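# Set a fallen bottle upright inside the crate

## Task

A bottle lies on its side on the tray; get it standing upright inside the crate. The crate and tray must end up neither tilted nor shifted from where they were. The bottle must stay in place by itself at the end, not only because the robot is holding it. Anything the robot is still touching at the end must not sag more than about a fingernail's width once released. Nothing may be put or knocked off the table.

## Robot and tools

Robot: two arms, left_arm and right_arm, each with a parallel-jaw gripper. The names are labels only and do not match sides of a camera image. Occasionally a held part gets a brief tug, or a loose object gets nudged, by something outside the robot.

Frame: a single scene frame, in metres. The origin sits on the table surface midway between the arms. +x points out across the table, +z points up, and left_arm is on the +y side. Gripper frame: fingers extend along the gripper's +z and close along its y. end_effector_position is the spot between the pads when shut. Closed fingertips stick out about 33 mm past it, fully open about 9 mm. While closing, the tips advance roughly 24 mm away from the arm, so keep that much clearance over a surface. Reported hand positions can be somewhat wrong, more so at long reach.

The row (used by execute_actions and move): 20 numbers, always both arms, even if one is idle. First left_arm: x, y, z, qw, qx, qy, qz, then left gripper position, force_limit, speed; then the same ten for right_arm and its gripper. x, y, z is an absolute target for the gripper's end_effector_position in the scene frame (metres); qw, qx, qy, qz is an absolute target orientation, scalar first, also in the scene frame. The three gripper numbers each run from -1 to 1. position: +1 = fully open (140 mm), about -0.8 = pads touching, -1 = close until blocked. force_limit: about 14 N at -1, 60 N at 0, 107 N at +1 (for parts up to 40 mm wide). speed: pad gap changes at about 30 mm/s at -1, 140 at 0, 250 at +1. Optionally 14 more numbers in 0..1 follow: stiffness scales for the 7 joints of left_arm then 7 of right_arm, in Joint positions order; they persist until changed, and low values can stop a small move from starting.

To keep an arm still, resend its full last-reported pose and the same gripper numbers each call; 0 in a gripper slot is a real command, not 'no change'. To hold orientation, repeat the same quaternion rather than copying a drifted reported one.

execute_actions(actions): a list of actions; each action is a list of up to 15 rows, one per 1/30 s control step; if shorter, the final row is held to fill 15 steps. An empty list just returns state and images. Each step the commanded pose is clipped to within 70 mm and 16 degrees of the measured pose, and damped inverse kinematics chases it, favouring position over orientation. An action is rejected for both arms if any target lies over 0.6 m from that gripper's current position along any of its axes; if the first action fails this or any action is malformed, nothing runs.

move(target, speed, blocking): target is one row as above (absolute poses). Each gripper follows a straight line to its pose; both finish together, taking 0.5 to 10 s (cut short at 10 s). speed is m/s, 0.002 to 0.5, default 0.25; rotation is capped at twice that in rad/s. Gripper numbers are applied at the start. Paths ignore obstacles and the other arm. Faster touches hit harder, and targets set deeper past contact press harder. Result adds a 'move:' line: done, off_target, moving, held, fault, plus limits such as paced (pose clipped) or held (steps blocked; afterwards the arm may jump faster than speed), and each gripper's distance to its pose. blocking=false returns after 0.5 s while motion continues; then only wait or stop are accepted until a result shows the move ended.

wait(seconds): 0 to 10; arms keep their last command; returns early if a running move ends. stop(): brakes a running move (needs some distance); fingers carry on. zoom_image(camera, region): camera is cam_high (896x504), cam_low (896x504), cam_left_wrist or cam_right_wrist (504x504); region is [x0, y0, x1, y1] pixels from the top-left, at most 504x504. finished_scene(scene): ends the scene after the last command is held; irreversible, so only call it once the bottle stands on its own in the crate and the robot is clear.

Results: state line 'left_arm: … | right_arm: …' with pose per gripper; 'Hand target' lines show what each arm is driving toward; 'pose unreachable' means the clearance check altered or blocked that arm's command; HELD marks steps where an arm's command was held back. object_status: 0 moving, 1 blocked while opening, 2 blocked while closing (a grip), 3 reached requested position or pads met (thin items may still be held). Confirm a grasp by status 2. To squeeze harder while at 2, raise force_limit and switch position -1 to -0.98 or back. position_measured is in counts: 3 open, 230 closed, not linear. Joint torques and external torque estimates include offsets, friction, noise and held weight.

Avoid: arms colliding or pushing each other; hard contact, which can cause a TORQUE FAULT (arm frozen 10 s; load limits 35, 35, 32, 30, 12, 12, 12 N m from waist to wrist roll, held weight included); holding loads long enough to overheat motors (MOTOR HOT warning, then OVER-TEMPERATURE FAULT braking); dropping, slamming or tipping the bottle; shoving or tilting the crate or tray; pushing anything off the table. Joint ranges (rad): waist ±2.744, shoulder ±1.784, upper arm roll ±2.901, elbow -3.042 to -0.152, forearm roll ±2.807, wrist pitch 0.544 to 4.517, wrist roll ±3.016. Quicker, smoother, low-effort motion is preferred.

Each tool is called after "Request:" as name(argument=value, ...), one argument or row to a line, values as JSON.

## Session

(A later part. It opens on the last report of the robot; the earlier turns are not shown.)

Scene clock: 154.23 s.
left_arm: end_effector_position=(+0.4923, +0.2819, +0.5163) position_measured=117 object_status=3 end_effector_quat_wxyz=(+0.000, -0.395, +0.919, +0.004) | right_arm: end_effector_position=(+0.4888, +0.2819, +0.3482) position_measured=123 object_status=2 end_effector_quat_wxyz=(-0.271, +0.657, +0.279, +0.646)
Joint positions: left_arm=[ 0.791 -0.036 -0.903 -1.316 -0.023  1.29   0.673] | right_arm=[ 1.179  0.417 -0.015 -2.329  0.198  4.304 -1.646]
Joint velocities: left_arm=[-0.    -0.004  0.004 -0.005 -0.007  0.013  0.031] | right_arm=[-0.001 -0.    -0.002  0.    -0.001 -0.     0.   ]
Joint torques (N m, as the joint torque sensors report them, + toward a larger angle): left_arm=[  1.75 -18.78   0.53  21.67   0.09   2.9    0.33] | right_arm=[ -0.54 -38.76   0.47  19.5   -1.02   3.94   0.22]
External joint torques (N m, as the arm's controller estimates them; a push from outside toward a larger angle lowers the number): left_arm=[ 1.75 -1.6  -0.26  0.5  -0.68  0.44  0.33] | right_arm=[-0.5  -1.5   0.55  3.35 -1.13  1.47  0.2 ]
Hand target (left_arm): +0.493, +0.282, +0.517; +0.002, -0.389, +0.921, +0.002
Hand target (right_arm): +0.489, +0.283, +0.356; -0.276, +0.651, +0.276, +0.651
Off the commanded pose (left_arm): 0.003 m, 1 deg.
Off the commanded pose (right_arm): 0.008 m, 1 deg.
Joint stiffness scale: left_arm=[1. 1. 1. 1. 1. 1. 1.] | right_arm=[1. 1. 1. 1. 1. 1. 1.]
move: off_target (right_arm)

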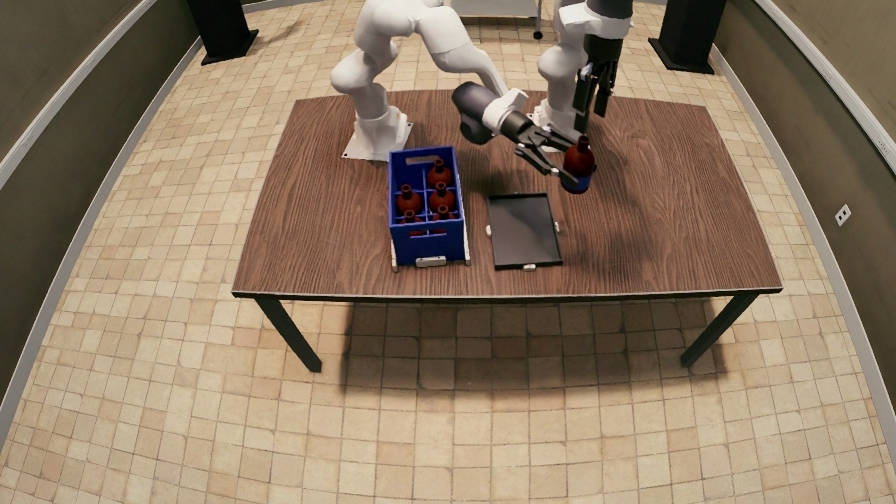

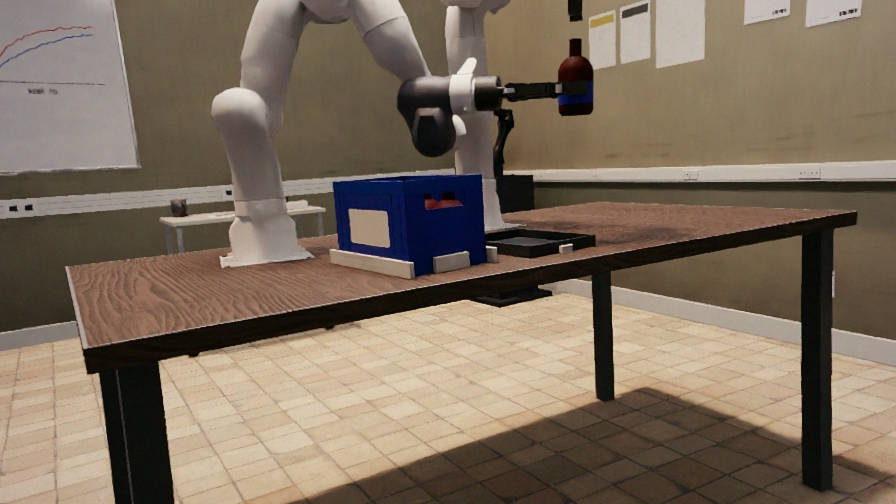

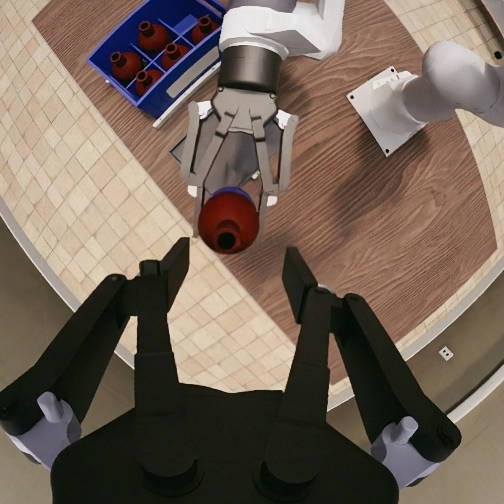

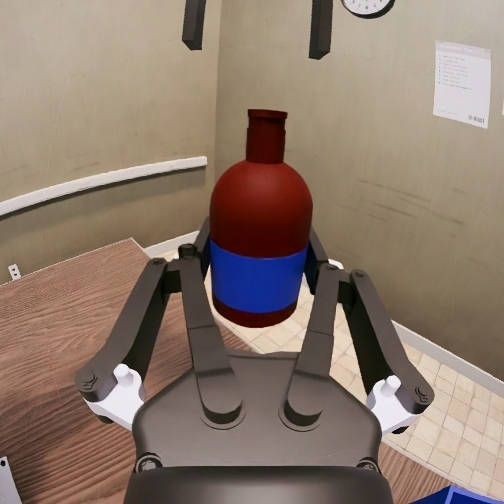

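Request:
zoom_image(
  camera="cam_low",
  region=[500, 0, 660, 130],
)

Region (500, 0, 660, 130) of cam_low's 896x504 image, scaled by 3.150, with more detail than that image has; it fills the top 410 rows of this view, and the rest is white.

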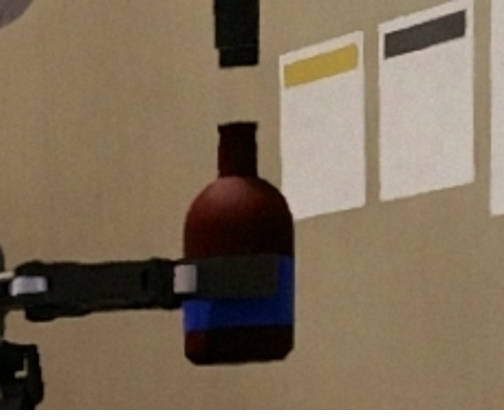

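Request:
execute_actions(
  actions=[
    [[0.4915,0.2835,0.5142,0,0.391,-0.921,0,0.1,0,0,0.4886,0.2827,0.3558,-0.276,0.651,0.276,0.651,-1,0.5,0],[0.492,0.283,0.513,0,0.391,-0.921,0,0.1,0,0,0.4886,0.2827,0.3558,-0.276,0.651,0.276,0.651,-1,0.5,0],[0.4927,0.2823,0.5115,0,0.391,-0.921,0,0.1,0,0,0.4886,0.2827,0.3558,-0.276,0.651,0.276,0.651,-1,0.5,0],[0.4934,0.2816,0.510,0,0.391,-0.921,0,0.1,0,0,0.4886,0.2827,0.3558,-0.276,0.651,0.276,0.651,-1,0.5,0],[0.4941,0.2809,0.508,0,0.391,-0.921,0,0.1,0,0,0.4886,0.2827,0.3558,-0.276,0.651,0.276,0.651,-1,0.5,0],[0.4948,0.2802,0.506,0,0.391,-0.921,0,0.1,0,0,0.4886,0.2827,0.3558,-0.276,0.651,0.276,0.651,-1,0.5,0],[0.4955,0.2795,0.504,0,0.391,-0.921,0,0.1,0,0,0.4886,0.2827,0.3558,-0.276,0.651,0.276,0.651,-1,0.5,0],[0.496,0.279,0.502,0,0.391,-0.921,0,0.1,0,0,0.4886,0.2827,0.3558,-0.276,0.651,0.276,0.651,-1,0.5,0],[0.4965,0.2785,0.500,0,0.391,-0.921,0,0.1,0,0,0.4886,0.2827,0.3558,-0.276,0.651,0.276,0.651,-1,0.5,0],[0.497,0.278,0.498,0,0.391,-0.921,0,0.1,0,0,0.4886,0.2827,0.3558,-0.276,0.651,0.276,0.651,-1,0.5,0],[0.497,0.278,0.496,0,0.391,-0.921,0,0.1,0,0,0.4886,0.2827,0.3558,-0.276,0.651,0.276,0.651,-1,0.5,0],[0.497,0.278,0.494,0,0.391,-0.921,0,0.1,0,0,0.4886,0.2827,0.3558,-0.276,0.651,0.276,0.651,-1,0.5,0],[0.497,0.278,0.492,0,0.391,-0.921,0,0.1,0,0,0.4886,0.2827,0.3558,-0.276,0.651,0.276,0.651,-1,0.5,0],[0.497,0.278,0.490,0,0.391,-0.921,0,0.1,0,0,0.4886,0.2827,0.3558,-0.276,0.651,0.276,0.651,-1,0.5,0],[0.497,0.278,0.488,0,0.391,-0.921,0,0.1,0,0,0.4886,0.2827,0.3558,-0.276,0.651,0.276,0.651,-1,0.5,0]],
    [[0.497,0.278,0.486,0,0.391,-0.921,0,0.1,0,0,0.4886,0.2827,0.3558,-0.276,0.651,0.276,0.651,-1,0.5,0],[0.497,0.278,0.484,0,0.391,-0.921,0,0.1,0,0,0.4886,0.2827,0.3558,-0.276,0.651,0.276,0.651,-1,0.5,0],[0.497,0.278,0.482,0,0.391,-0.921,0,0.1,0,0,0.4886,0.2827,0.3558,-0.276,0.651,0.276,0.651,-1,0.5,0],[0.497,0.278,0.480,0,0.391,-0.921,0,0.1,0,0,0.4886,0.2827,0.3558,-0.276,0.651,0.276,0.651,-1,0.5,0],[0.497,0.278,0.478,0,0.391,-0.921,0,0.1,0,0,0.4886,0.2827,0.3558,-0.276,0.651,0.276,0.651,-1,0.5,0],[0.497,0.278,0.476,0,0.391,-0.921,0,0.1,0,0,0.4886,0.2827,0.3558,-0.276,0.651,0.276,0.651,-1,0.5,0],[0.497,0.278,0.474,0,0.391,-0.921,0,0.1,0,0,0.4886,0.2827,0.3558,-0.276,0.651,0.276,0.651,-1,0.5,0],[0.497,0.278,0.472,0,0.391,-0.921,0,0.1,0,0,0.4886,0.2827,0.3558,-0.276,0.651,0.276,0.651,-1,0.5,0],[0.497,0.278,0.470,0,0.391,-0.921,0,0.1,0,0,0.4886,0.2827,0.3558,-0.276,0.651,0.276,0.651,-1,0.5,0],[0.497,0.278,0.468,0,0.391,-0.921,0,0.1,0,0,0.4886,0.2827,0.3558,-0.276,0.651,0.276,0.651,-1,0.5,0],[0.497,0.278,0.466,0,0.391,-0.921,0,0.1,0,0,0.4886,0.2827,0.3558,-0.276,0.651,0.276,0.651,-1,0.5,0],[0.497,0.278,0.464,0,0.391,-0.921,0,0.1,0,0,0.4886,0.2827,0.3558,-0.276,0.651,0.276,0.651,-1,0.5,0],[0.497,0.278,0.462,0,0.391,-0.921,0,0.1,0,0,0.4886,0.2827,0.3558,-0.276,0.651,0.276,0.651,-1,0.5,0],[0.497,0.278,0.4605,0,0.391,-0.921,0,0.1,0,0,0.4886,0.2827,0.3558,-0.276,0.651,0.276,0.651,-1,0.5,0],[0.497,0.278,0.459,0,0.391,-0.921,0,0.1,0,0,0.4886,0.2827,0.3558,-0.276,0.651,0.276,0.651,-1,0.5,0]],
    [[0.497,0.278,0.459,0,0.391,-0.921,0,0.1,0,0,0.4886,0.2827,0.3558,-0.276,0.651,0.276,0.651,-1,0.5,0]],
  ],
)

Scene clock: 185.90 s.
left_arm: end_effector_position=(+0.4961, +0.2784, +0.4586) position_measured=117 object_status=3 end_effector_quat_wxyz=(-0.002, -0.394, +0.919, +0.002) | right_arm: end_effector_position=(+0.4889, +0.2819, +0.3483) position_measured=123 object_status=2 end_effector_quat_wxyz=(-0.271, +0.656, +0.279, +0.646)
Joint positions: left_arm=[ 0.8   -0.143 -0.852 -1.553 -0.107  1.455  0.732] | right_arm=[ 1.178  0.417 -0.015 -2.329  0.198  4.305 -1.645]
Joint velocities: left_arm=[-0.    -0.001  0.001 -0.    -0.002  0.008  0.012] | right_arm=[-0.    -0.001 -0.     0.     0.001  0.     0.   ]
Joint torques (N m, as the joint torque sensors report them, + toward a larger angle): left_arm=[  0.36 -16.53   3.21  23.14   0.08   2.92   0.22] | right_arm=[ -0.24 -38.96   0.47  19.41  -0.94   3.92   0.2 ]
External joint torques (N m, as the arm's controller estimates them; a push from outside toward a larger angle lowers the number): left_arm=[ 0.3  -1.2  -0.11  0.39 -0.72  0.47  0.22] | right_arm=[-0.28 -1.78  0.47  3.26 -1.04  1.45  0.17]
External joint torques at the end of the 1st action: left_arm=[ 1.39 -1.19 -0.04  0.34 -0.71  0.51  0.28] | right_arm=[-0.29 -1.67  0.66  3.3  -1.08  1.45  0.17]
External joint torques at the end of the 2nd action: left_arm=[ 0.63 -1.7   0.66  0.14 -0.7   0.52  0.28] | right_arm=[-0.22 -1.69  0.69  3.08 -1.08  1.44  0.18]
Hand target (left_arm): +0.497, +0.278, +0.459; +0.000, -0.391, +0.920, +0.000
Hand target (right_arm): +0.488, +0.283, +0.356; -0.276, +0.651, +0.276, +0.651
Off the commanded pose (left_arm): 0.001 m, 1 deg.
Off the commanded pose (right_arm): 0.008 m, 1 deg.
Joint stiffness scale: left_arm=[1. 1. 1. 1. 1. 1. 1.] | right_arm=[1. 1. 1. 1. 1. 1. 1.]
Step readings (end_effector_position; steps 1 to 15: 1st action; 16 to 30: 2nd action; 31 to 45: 3rd action):
0: left_arm (+0.4927, +0.2819, +0.5164) | right_arm (+0.4889, +0.2819, +0.3483)
1: left_arm (+0.4923, +0.2820, +0.5158) | right_arm (+0.4889, +0.2819, +0.3483)
2: left_arm (+0.4917, +0.2826, +0.5149) | right_arm (+0.4889, +0.2819, +0.3483)
4: left_arm (+0.4913, +0.2828, +0.5128) | right_arm (+0.4889, +0.2819, +0.3483)
8: left_arm (+0.4919, +0.2810, +0.5057) | right_arm (+0.4889, +0.2819, +0.3483)
15: left_arm (+0.4927, +0.2786, +0.4911) | right_arm (+0.4889, +0.2819, +0.3483)
16: left_arm (+0.4926, +0.2785, +0.4891) | right_arm (+0.4889, +0.2819, +0.3483)
17: left_arm (+0.4924, +0.2786, +0.4871) | right_arm (+0.4889, +0.2819, +0.3483)
19: left_arm (+0.4922, +0.2786, +0.4832) | right_arm (+0.4889, +0.2819, +0.3483)
23: left_arm (+0.4922, +0.2784, +0.4753) | right_arm (+0.4889, +0.2819, +0.3483)
30: left_arm (+0.4925, +0.2787, +0.4617) | right_arm (+0.4889, +0.2819, +0.3483)
31: left_arm (+0.4926, +0.2787, +0.4601) | right_arm (+0.4889, +0.2819, +0.3483)
32: left_arm (+0.4927, +0.2788, +0.4591) | right_arm (+0.4889, +0.2819, +0.3483)
34: left_arm (+0.4934, +0.2788, +0.4582) | right_arm (+0.4889, +0.2819, +0.3483)
38: left_arm (+0.4949, +0.2787, +0.4583) | right_arm (+0.4889, +0.2819, +0.3483)
45: end_effector_position above

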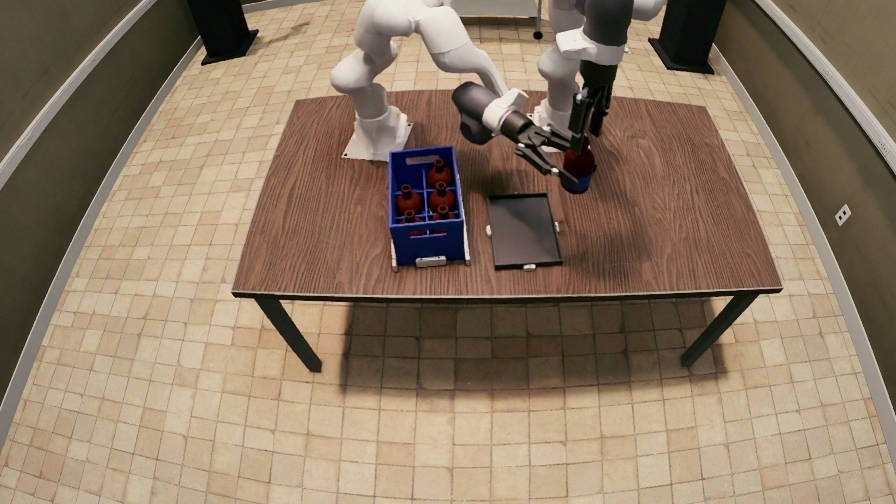

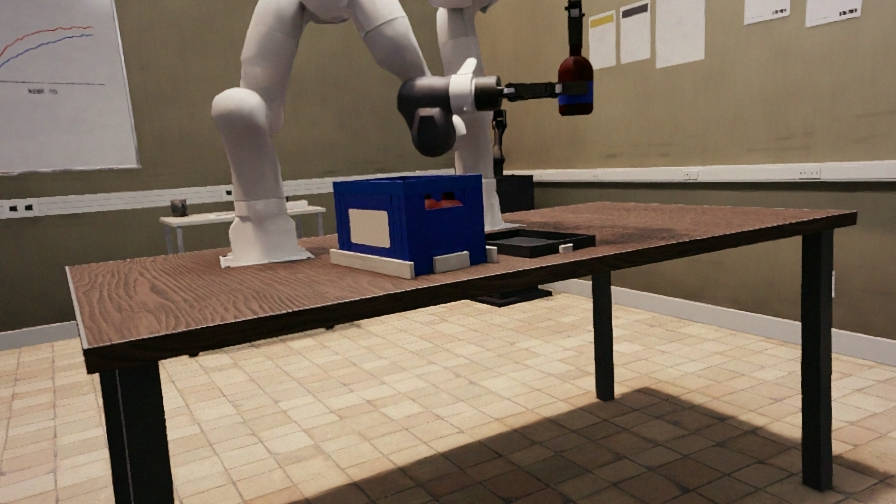

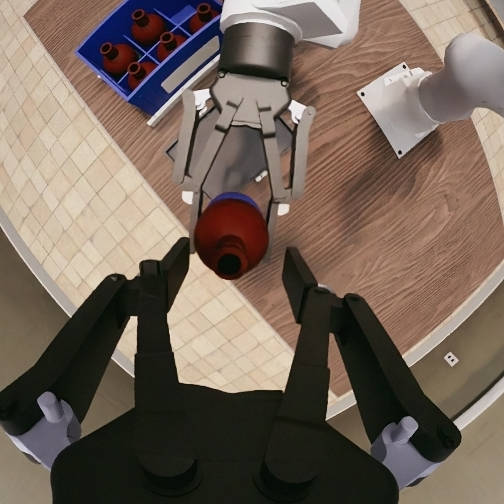

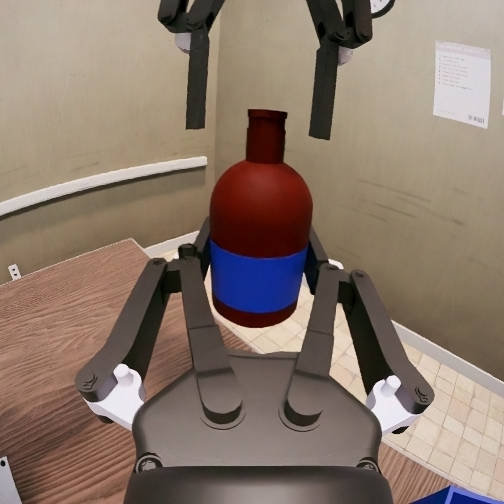

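Request:
zoom_image(
  camera="cam_low",
  region=[500, 0, 660, 130],
)

Region (500, 0, 660, 130) of cam_low's 896x504 image, scaled by 3.150, with more detail than that image has; it fills the top 410 rows of this view, and the rest is white.

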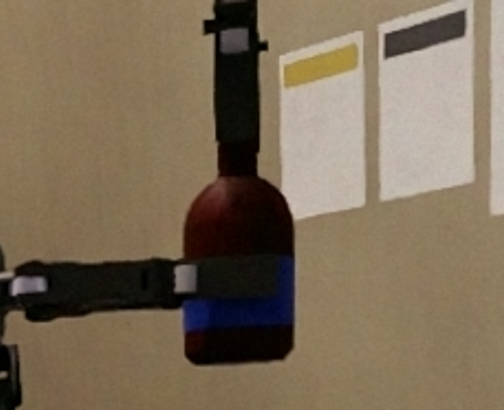

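Request:
execute_actions(
  actions=[
    [[0.498,0.277,0.457,0,0.391,-0.921,0,0.1,0,0,0.4886,0.2827,0.3558,-0.276,0.651,0.276,0.651,-1,0.5,0],[0.498,0.277,0.457,0,0.391,-0.921,0,0.1,0,0,0.4886,0.2827,0.3558,-0.276,0.651,0.276,0.651,-1,0.5,0],[0.499,0.276,0.455,0,0.391,-0.921,0,0.1,0,0,0.4886,0.2827,0.3558,-0.276,0.651,0.276,0.651,-1,0.5,0],[0.499,0.276,0.455,0,0.391,-0.921,0,0.1,0,0,0.4886,0.2827,0.3558,-0.276,0.651,0.276,0.651,-1,0.5,0],[0.500,0.275,0.453,0,0.391,-0.921,0,0.1,0,0,0.4886,0.2827,0.3558,-0.276,0.651,0.276,0.651,-1,0.5,0],[0.500,0.275,0.453,0,0.391,-0.921,0,0.1,0,0,0.4886,0.2827,0.3558,-0.276,0.651,0.276,0.651,-1,0.5,0],[0.500,0.275,0.451,0,0.391,-0.921,0,-0.3,0,-0.5,0.4886,0.2827,0.3558,-0.276,0.651,0.276,0.651,-1,0.5,0]],
    [[0.500,0.275,0.451,0,0.391,-0.921,0,-0.3,0,-0.5,0.4886,0.2827,0.3558,-0.276,0.651,0.276,0.651,-1,0.5,0]],
  ],
)

Scene clock: 197.83 s.
left_arm: end_effector_position=(+0.4995, +0.2768, +0.4514) position_measured=167 object_status=3 end_effector_quat_wxyz=(-0.001, -0.392, +0.920, +0.001) | right_arm: end_effector_position=(+0.4889, +0.2819, +0.3483) position_measured=123 object_status=2 end_effector_quat_wxyz=(-0.271, +0.656, +0.279, +0.646)
Joint positions: left_arm=[ 0.799 -0.142 -0.856 -1.573 -0.107  1.478  0.736] | right_arm=[ 1.178  0.417 -0.015 -2.329  0.198  4.305 -1.645]
Joint velocities: left_arm=[-0.001  0.001 -0.001 -0.001  0.001  0.     0.002] | right_arm=[ 0.001 -0.001  0.    -0.001 -0.     0.001  0.   ]
Joint torques (N m, as the joint torque sensors report them, + toward a larger angle): left_arm=[ -0.2  -15.48   1.07  23.28   0.42   2.95  -0.04] | right_arm=[ -0.26 -39.16   0.62  19.13  -0.99   3.89   0.21]
External joint torques (N m, as the arm's controller estimates them; a push from outside toward a larger angle lowers the number): left_arm=[-0.2  -0.17 -2.19  0.49 -0.36  0.51 -0.04] | right_arm=[-0.34 -1.85  0.6   2.95 -1.08  1.41  0.18]
External joint torques at the end of the 1st action: left_arm=[-0.1   0.5  -2.18 -0.04 -0.3   0.43 -0.05] | right_arm=[-0.56 -1.7   0.5   2.96 -1.06  1.43  0.17]
Hand target (left_arm): +0.500, +0.275, +0.451; -0.000, -0.391, +0.920, -0.000
Hand target (right_arm): +0.488, +0.283, +0.356; -0.276, +0.651, +0.276, +0.651
Off the commanded pose (left_arm): 0.002 m, 0 deg.
Off the commanded pose (right_arm): 0.008 m, 1 deg.
Joint stiffness scale: left_arm=[1. 1. 1. 1. 1. 1. 1.] | right_arm=[1. 1. 1. 1. 1. 1. 1.]
Step readings (end_effector_position; steps 1 to 15: 1st action; 16 to 30: 2nd action):
0: left_arm (+0.4966, +0.2783, +0.4587) | right_arm (+0.4889, +0.2819, +0.3483)
1: left_arm (+0.4967, +0.2784, +0.4585) | right_arm (+0.4889, +0.2819, +0.3483)
2: left_arm (+0.4968, +0.2784, +0.4581) | right_arm (+0.4889, +0.2819, +0.3483)
4: left_arm (+0.4971, +0.2783, +0.4569) | right_arm (+0.4889, +0.2819, +0.3483)
8: left_arm (+0.4978, +0.2769, +0.4534) | right_arm (+0.4889, +0.2819, +0.3483)
15: left_arm (+0.4989, +0.2768, +0.4515) | right_arm (+0.4889, +0.2819, +0.3483)
16: left_arm (+0.4990, +0.2768, +0.4515) | right_arm (+0.4889, +0.2819, +0.3483)
17: left_arm (+0.4991, +0.2768, +0.4515) | right_arm (+0.4889, +0.2819, +0.3483)
19: left_arm (+0.4992, +0.2768, +0.4514) | right_arm (+0.4889, +0.2819, +0.3483)
23: left_arm (+0.4994, +0.2768, +0.4514) | right_arm (+0.4889, +0.2819, +0.3483)
30: end_effector_position above

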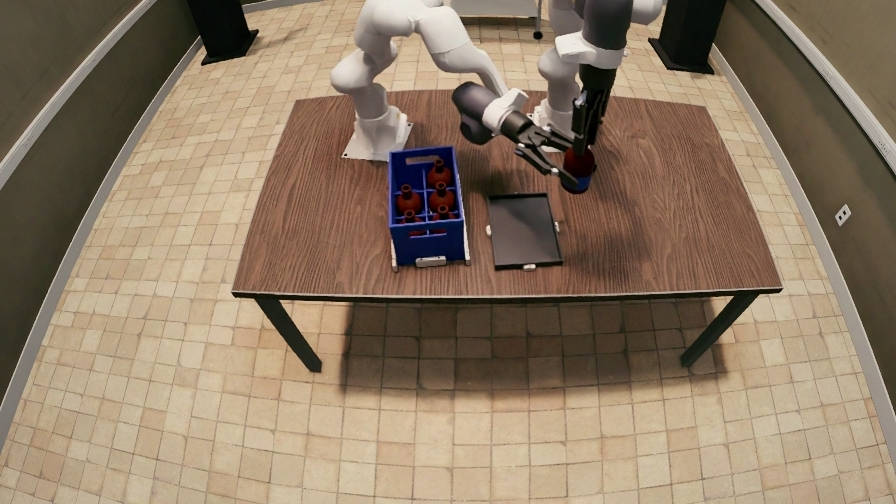

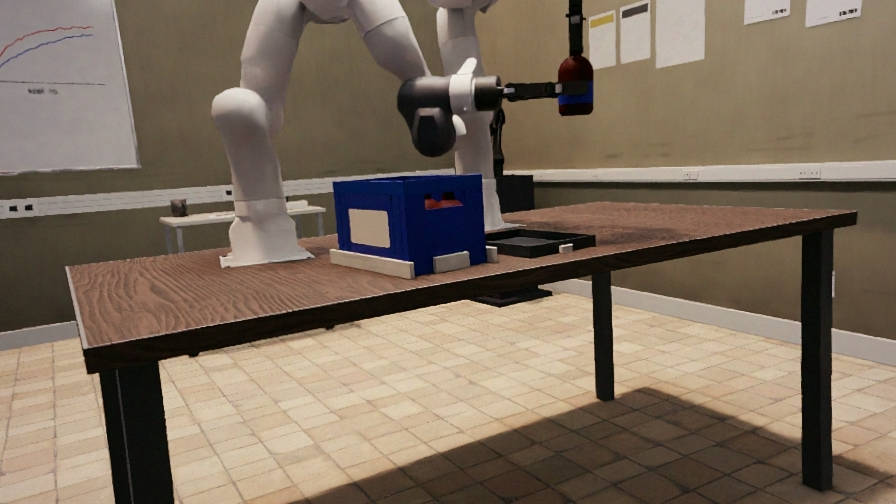

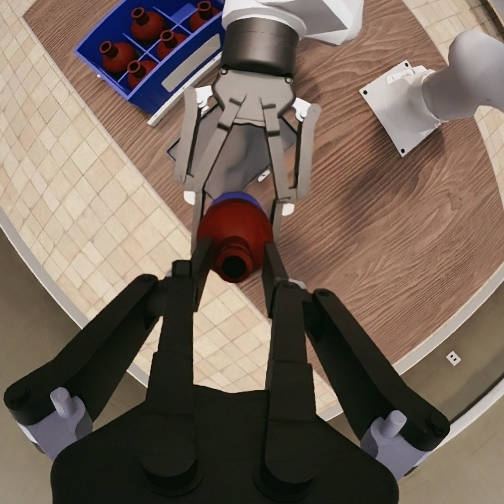

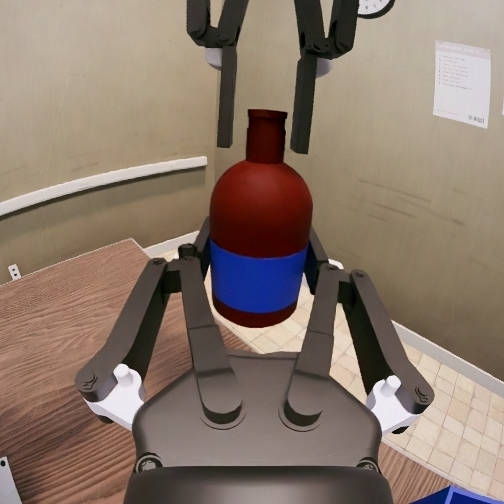

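Request:
execute_actions(
  actions=[
    [[0.5015,0.273,0.451,0,0.391,-0.921,0,-1,0.5,-0.7,0.4886,0.2827,0.3558,-0.276,0.651,0.276,0.651,-1,0.5,0]],
    [[0.5015,0.273,0.451,0,0.391,-0.921,0,-1,0.5,-0.7,0.4886,0.2827,0.3558,-0.276,0.651,0.276,0.651,-1,0.5,0]],
  ],
)

Scene clock: 201.23 s.
left_arm: end_effector_position=(+0.5006, +0.2737, +0.4511) position_measured=198 object_status=2 end_effector_quat_wxyz=(-0.001, -0.389, +0.921, +0.000) | right_arm: end_effector_position=(+0.4894, +0.2815, +0.3482) position_measured=123 object_status=2 end_effector_quat_wxyz=(-0.272, +0.657, +0.277, +0.646)
Joint positions: left_arm=[ 0.798 -0.137 -0.863 -1.569 -0.105  1.479  0.733] | right_arm=[ 1.178  0.417 -0.015 -2.329  0.198  4.305 -1.641]
Joint velocities: left_arm=[ 0.001  0.    -0.001 -0.001  0.001  0.    -0.   ] | right_arm=[ 0.     0.001 -0.001 -0.    -0.     0.    -0.001]
Joint torques (N m, as the joint torque sensors report them, + toward a larger angle): left_arm=[  0.42 -14.15   0.73  24.7    1.11   2.8   -0.25] | right_arm=[  0.65 -39.25   0.38  19.09  -0.94   3.88   0.  ]
External joint torques (N m, as the arm's controller estimates them; a push from outside toward a larger angle lowers the number): left_arm=[ 0.46  1.31 -2.39  1.83  0.32  0.35 -0.25] | right_arm=[ 0.61 -2.08  0.38  2.96 -1.04  1.42 -0.03]
External joint torques at the end of the 1st action: left_arm=[ 0.49  1.37 -2.58  1.86  0.29  0.34 -0.25] | right_arm=[ 0.51 -2.22  0.26  2.93 -1.05  1.41 -0.09]
Hand target (left_arm): +0.501, +0.273, +0.451; +0.000, -0.391, +0.920, -0.000
Hand target (right_arm): +0.488, +0.283, +0.356; -0.276, +0.651, +0.276, +0.651
Off the commanded pose (left_arm): 0.001 m, 0 deg.
Off the commanded pose (right_arm): 0.008 m, 1 deg.
Joint stiffness scale: left_arm=[1. 1. 1. 1. 1. 1. 1.] | right_arm=[1. 1. 1. 1. 1. 1. 1.]
Step readings (end_effector_position; steps 1 to 15: 1st action; 16 to 30: 2nd action):
0: left_arm (+0.4995, +0.2768, +0.4513) | right_arm (+0.4889, +0.2818, +0.3483)
1: left_arm (+0.4997, +0.2765, +0.4514) | right_arm (+0.4889, +0.2818, +0.3483)
2: left_arm (+0.5000, +0.2758, +0.4513) | right_arm (+0.4889, +0.2818, +0.3483)
4: left_arm (+0.5002, +0.2746, +0.4510) | right_arm (+0.4889, +0.2818, +0.3483)
8: left_arm (+0.5004, +0.2740, +0.4509) | right_arm (+0.4894, +0.2815, +0.3482)
15: left_arm (+0.5005, +0.2737, +0.4511) | right_arm (+0.4894, +0.2815, +0.3482)
16: left_arm (+0.5005, +0.2737, +0.4511) | right_arm (+0.4894, +0.2815, +0.3482)
17: left_arm (+0.5006, +0.2737, +0.4511) | right_arm (+0.4894, +0.2815, +0.3482)
19: left_arm (+0.5006, +0.2737, +0.4511) | right_arm (+0.4894, +0.2815, +0.3482)
23: left_arm (+0.5006, +0.2737, +0.4511) | right_arm (+0.4894, +0.2815, +0.3482)
30: end_effector_position above

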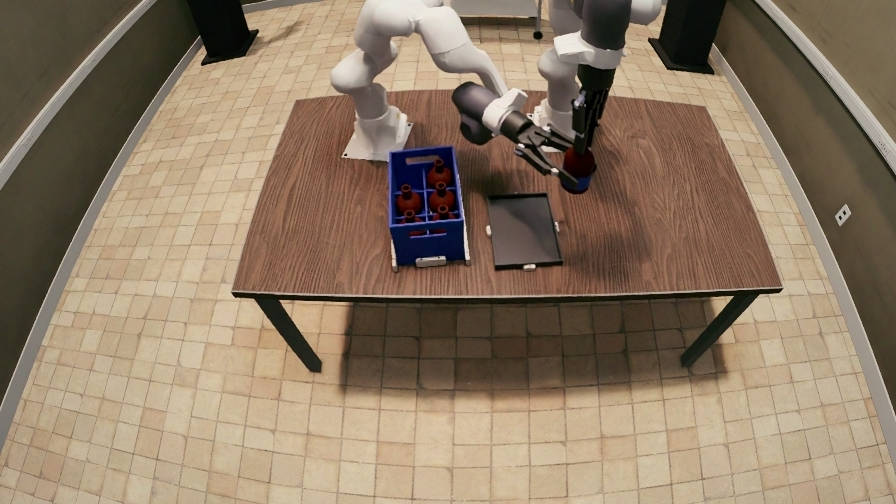

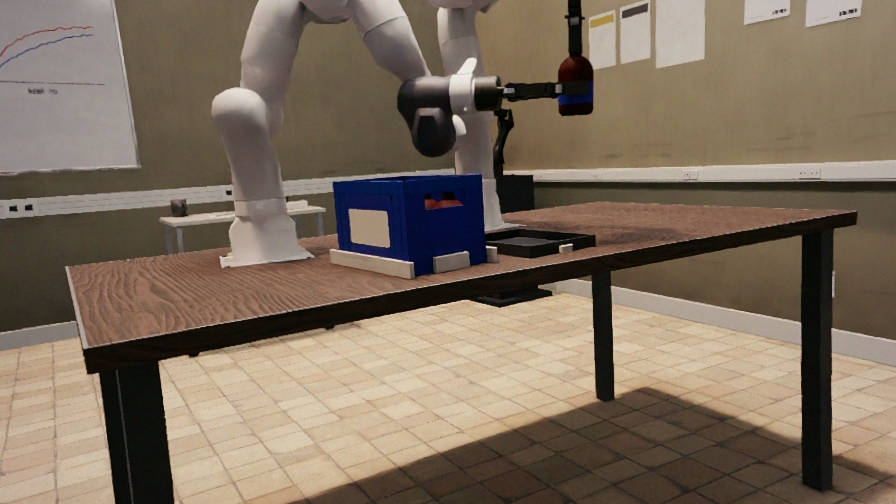

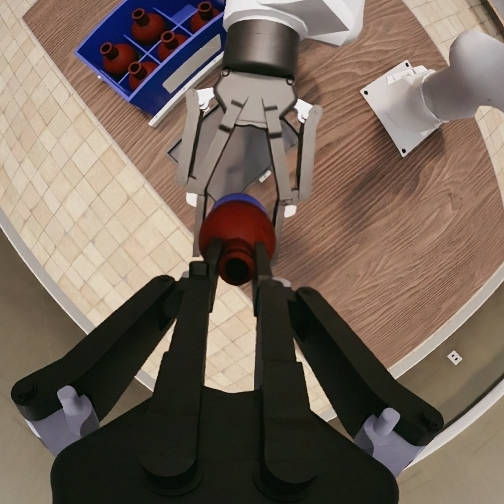

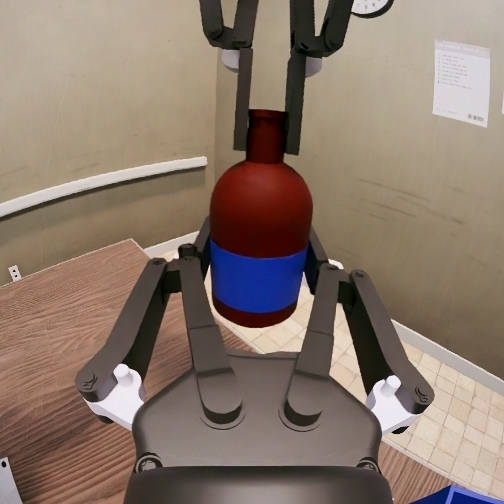

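Request:
execute_actions(
  actions=[
    [[0.5015,0.273,0.451,0,0.391,-0.921,0,-1,0.5,-0.7,0.4886,0.2827,0.352,-0.276,0.651,0.276,0.651,1,0.5,0.3]],
  ],
)

Request:
move(
  target=[0.545,0.32,0.47,0,0.391,-0.921,0,-1,0.5,-0.7,0.475,0.268,0.345,-0.276,0.651,0.276,0.651,1,0.5,0.3],
  speed=0.15,
)

Scene clock: 227.37 s.
left_arm: end_effector_position=(+0.5006, +0.2735, +0.4507) position_measured=198 object_status=2 end_effector_quat_wxyz=(-0.001, -0.389, +0.921, -0.000) | right_arm: end_effector_position=(+0.4893, +0.2816, +0.3504) position_measured=3 object_status=0 end_effector_quat_wxyz=(-0.274, +0.653, +0.276, +0.650)
Joint positions: left_arm=[ 0.798 -0.136 -0.864 -1.569 -0.105  1.479  0.732] | right_arm=[ 1.178  0.423 -0.015 -2.324  0.197  4.318 -1.64 ]
Joint velocities: left_arm=[ 0.    -0.    -0.    -0.     0.001  0.    -0.001] | right_arm=[-0.001 -0.001 -0.    -0.002  0.     0.005 -0.001]
Joint torques (N m, as the joint torque sensors report them, + toward a larger angle): left_arm=[  0.66 -14.84   0.97  24.8    1.03   2.78  -0.22] | right_arm=[  0.22 -36.95   0.41  17.73  -0.95   2.95   0.06]
External joint torques (N m, as the arm's controller estimates them; a push from outside toward a larger angle lowers the number): left_arm=[ 0.64  0.59 -2.2   1.93  0.24  0.33 -0.22] | right_arm=[ 0.3   0.31  0.51  1.72 -1.07  0.56  0.04]
Hand target (left_arm): +0.501, +0.273, +0.451; -0.000, -0.391, +0.920, -0.000
Hand target (right_arm): +0.488, +0.283, +0.352; -0.276, +0.651, +0.276, +0.651
Off the commanded pose (left_arm): 0.001 m, 0 deg.
Off the commanded pose (right_arm): 0.002 m, 0 deg.
Joint stiffness scale: left_arm=[1. 1. 1. 1. 1. 1. 1.] | right_arm=[1. 1. 1. 1. 1. 1. 1.]
Step readings (end_effector_position):
0: left_arm (+0.5006, +0.2737, +0.4512) | right_arm (+0.4894, +0.2815, +0.3482)
1: left_arm (+0.5006, +0.2737, +0.4512) | right_arm (+0.4894, +0.2815, +0.3482)
2: left_arm (+0.5006, +0.2736, +0.4511) | right_arm (+0.4895, +0.2816, +0.3481)
4: left_arm (+0.5006, +0.2736, +0.4509) | right_arm (+0.4895, +0.2817, +0.3483)
8: left_arm (+0.5006, +0.2735, +0.4507) | right_arm (+0.4894, +0.2817, +0.3494)
15: end_effector_position above

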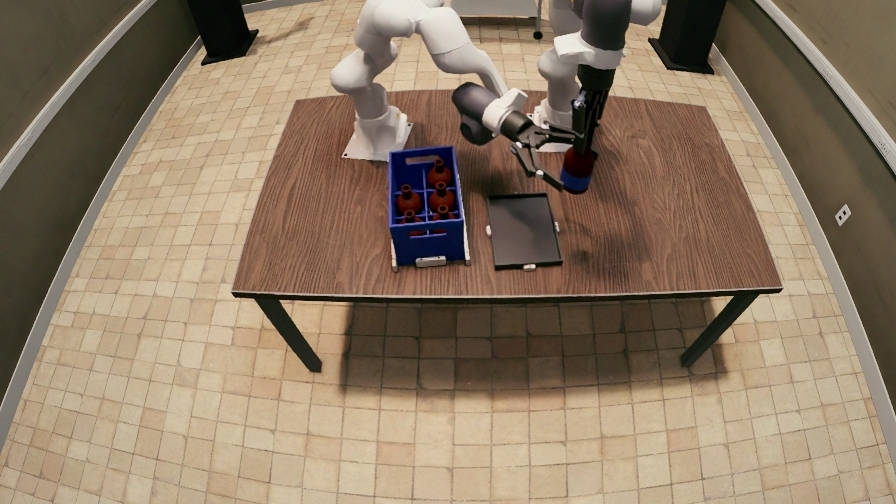

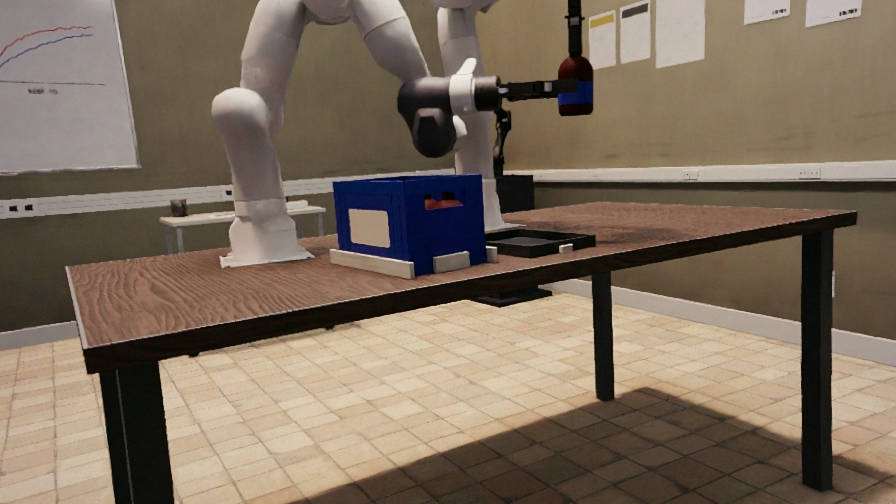

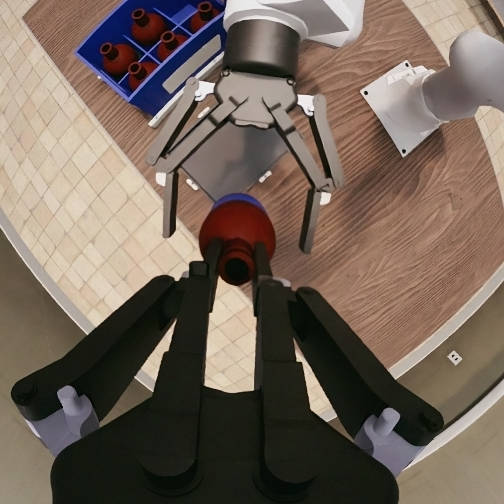

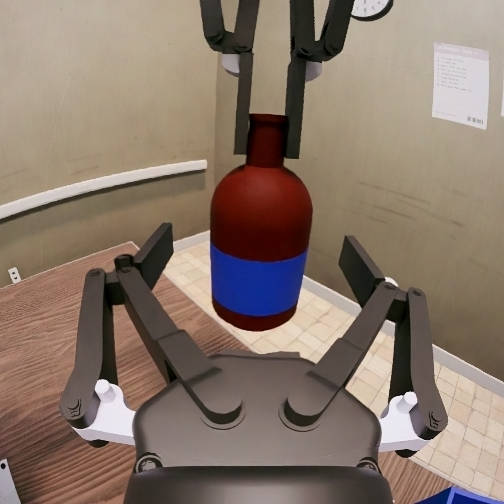

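Scene clock: 228.40 s.
left_arm: end_effector_position=(+0.5447, +0.3209, +0.4687) position_measured=198 object_status=2 end_effector_quat_wxyz=(-0.001, -0.387, +0.922, -0.001) | right_arm: end_effector_position=(+0.4768, +0.2680, +0.3430) position_measured=3 object_status=3 end_effector_quat_wxyz=(-0.273, +0.652, +0.277, +0.651)
Joint positions: left_arm=[ 0.759  0.116 -0.893 -1.326  0.089  1.4    0.691] | right_arm=[ 1.178  0.412 -0.01  -2.383  0.197  4.366 -1.638]
Joint velocities: left_arm=[-0.005  0.003  0.001  0.005  0.007 -0.015 -0.018] | right_arm=[0.001 0.001 0.001 0.    0.    0.004 0.002]
Joint torques (N m, as the joint torque sensors report them, + toward a larger angle): left_arm=[ -0.38 -23.75  -3.59  24.95   1.15   2.25  -0.27] | right_arm=[  0.09 -37.93   0.97  14.01  -0.53   3.01   0.19]
External joint torques (N m, as the arm's controller estimates them; a push from outside toward a larger angle lowers the number): left_arm=[-0.6   0.47 -1.22  2.7   0.35 -0.22 -0.27] | right_arm=[ 0.14 -1.8   0.99 -1.2  -0.64  0.62  0.16]
Hand target (left_arm): +0.544, +0.321, +0.470; -0.000, -0.392, +0.920, -0.000
Hand target (right_arm): +0.475, +0.268, +0.345; -0.276, +0.651, +0.276, +0.651
Off the commanded pose (left_arm): 0.002 m, 0 deg.
Off the commanded pose (right_arm): 0.003 m, 0 deg.
Joint stiffness scale: left_arm=[1. 1. 1. 1. 1. 1. 1.] | right_arm=[1. 1. 1. 1. 1. 1. 1.]
move: done

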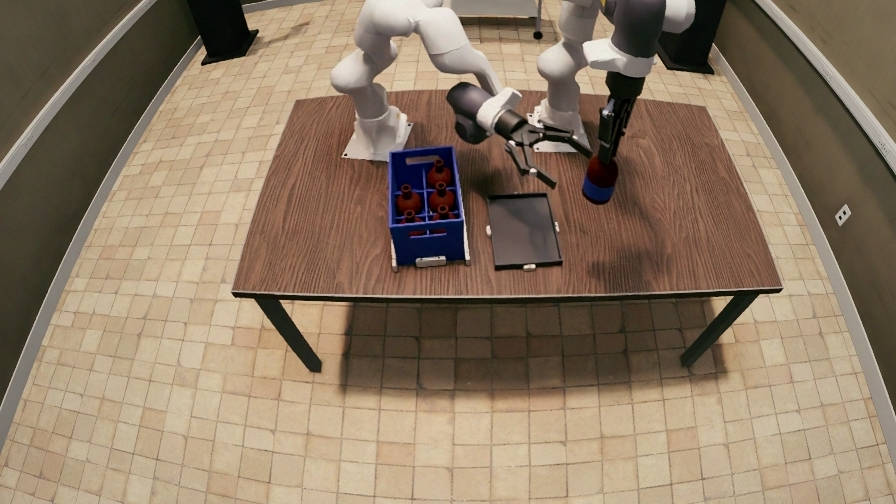

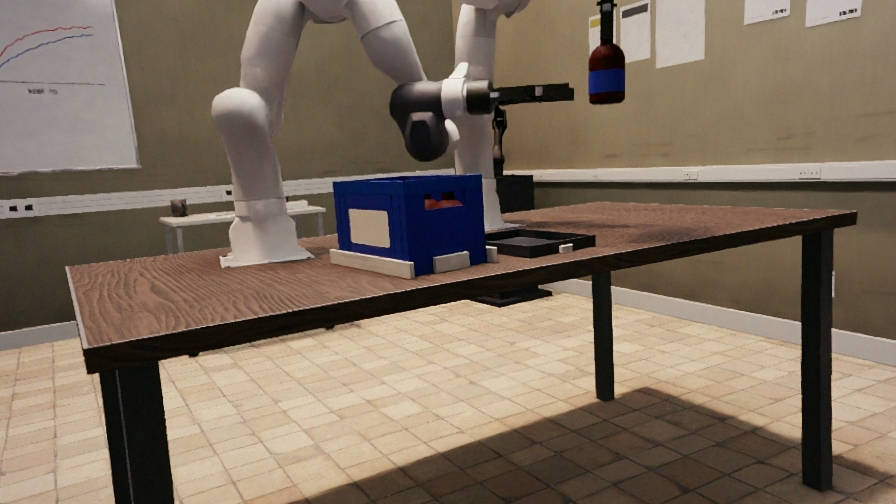

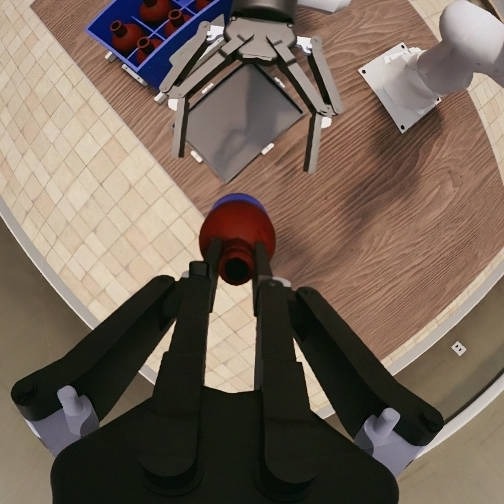

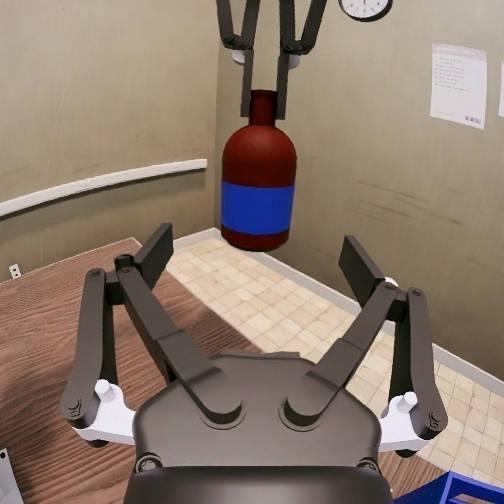

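Request:
move(
  target=[0.45,0.16,0.44,0,0.391,-0.921,0,-1,0.5,-0.7,0.45,-0.62,0.37,0,0.948,-0.317,0,1,0.5,0.3],
  speed=0.35,
)

action 0: the call puts the target (right_arm/x, right_arm/y, right_arm/z) 0.655 m from right_arm's end_effector_position in the last result along the gripper's own z axis as it stood there; a target may be at most 0.6 m away along each of those axes, so nothing of the call was run and nothing moved. Command a nearer target, and go on from there in a later call.

Request:
move(
  target=[0.49,0.24,0.45,0,0.391,-0.921,0,-1,0.5,-0.7,0.47,-0.45,0.38,0,0.985,-0.174,0,1,0.5,0.3],
  speed=0.35,
)

Scene clock: 243.67 s.
left_arm: end_effector_position=(+0.4894, +0.2389, +0.4483) position_measured=198 object_status=2 end_effector_quat_wxyz=(-0.003, -0.389, +0.921, +0.001) | right_arm: end_effector_position=(+0.4824, -0.4601, +0.3769) position_measured=3 object_status=3 end_effector_quat_wxyz=(+0.013, +0.985, -0.170, +0.001)
Joint positions: left_arm=[ 0.772 -0.168 -0.886 -1.592 -0.131  1.479  0.685] | right_arm=[-0.165 -0.238  0.023 -1.93  -0.02   1.698 -1.553]
Joint velocities: left_arm=[-0.001  0.    -0.     0.    -0.002  0.001 -0.001] | right_arm=[-0.001  0.001  0.002 -0.001 -0.001 -0.011  0.009]
Joint torques (N m, as the joint torque sensors report them, + toward a larger angle): left_arm=[  0.57 -15.83   3.45  24.48   0.08   3.15   0.05] | right_arm=[ -0.41 -23.16   0.63  26.49  -0.22   1.75   0.16]
External joint torques (N m, as the arm's controller estimates them; a push from outside toward a larger angle lowers the number): left_arm=[ 0.65 -2.08 -0.44  1.67 -0.69  0.72  0.05] | right_arm=[-0.51  0.33  0.9   2.32 -1.05 -0.78  0.16]
Hand target (left_arm): +0.491, +0.238, +0.450; +0.000, -0.389, +0.921, -0.000
Hand target (right_arm): +0.481, -0.461, +0.377; +0.015, +0.985, -0.173, -0.002
Off the commanded pose (left_arm): 0.002 m, 0 deg.
Off the commanded pose (right_arm): 0.016 m, 2 deg.
Joint stiffness scale: left_arm=[1. 1. 1. 1. 1. 1. 1.] | right_arm=[1. 1. 1. 1. 1. 1. 1.]
move: off_target (right_arm); limits=paced

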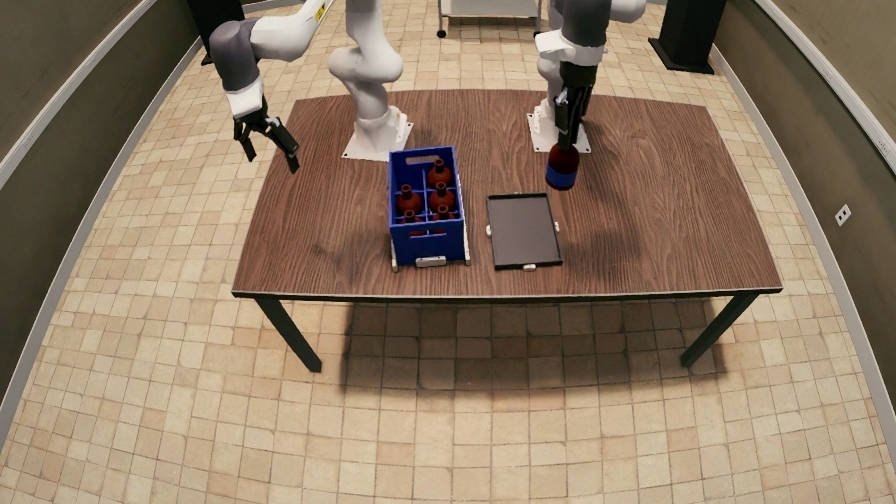

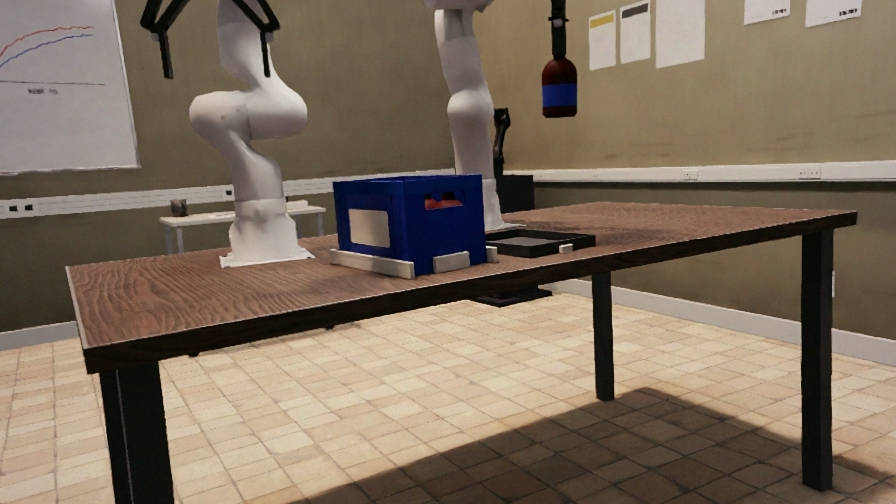

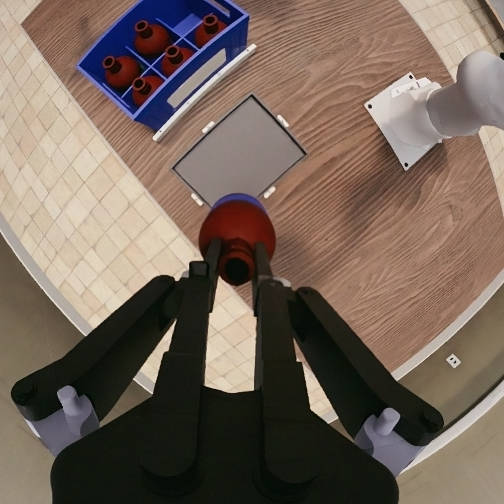

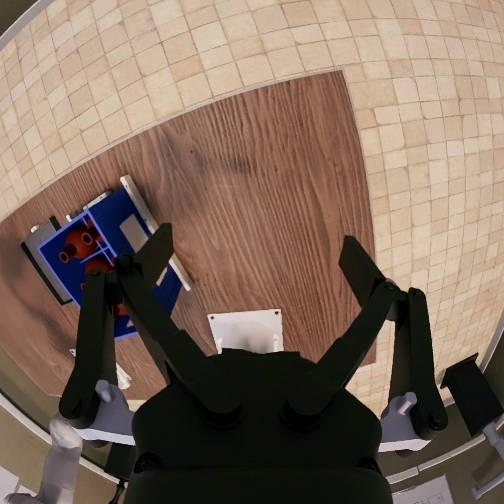

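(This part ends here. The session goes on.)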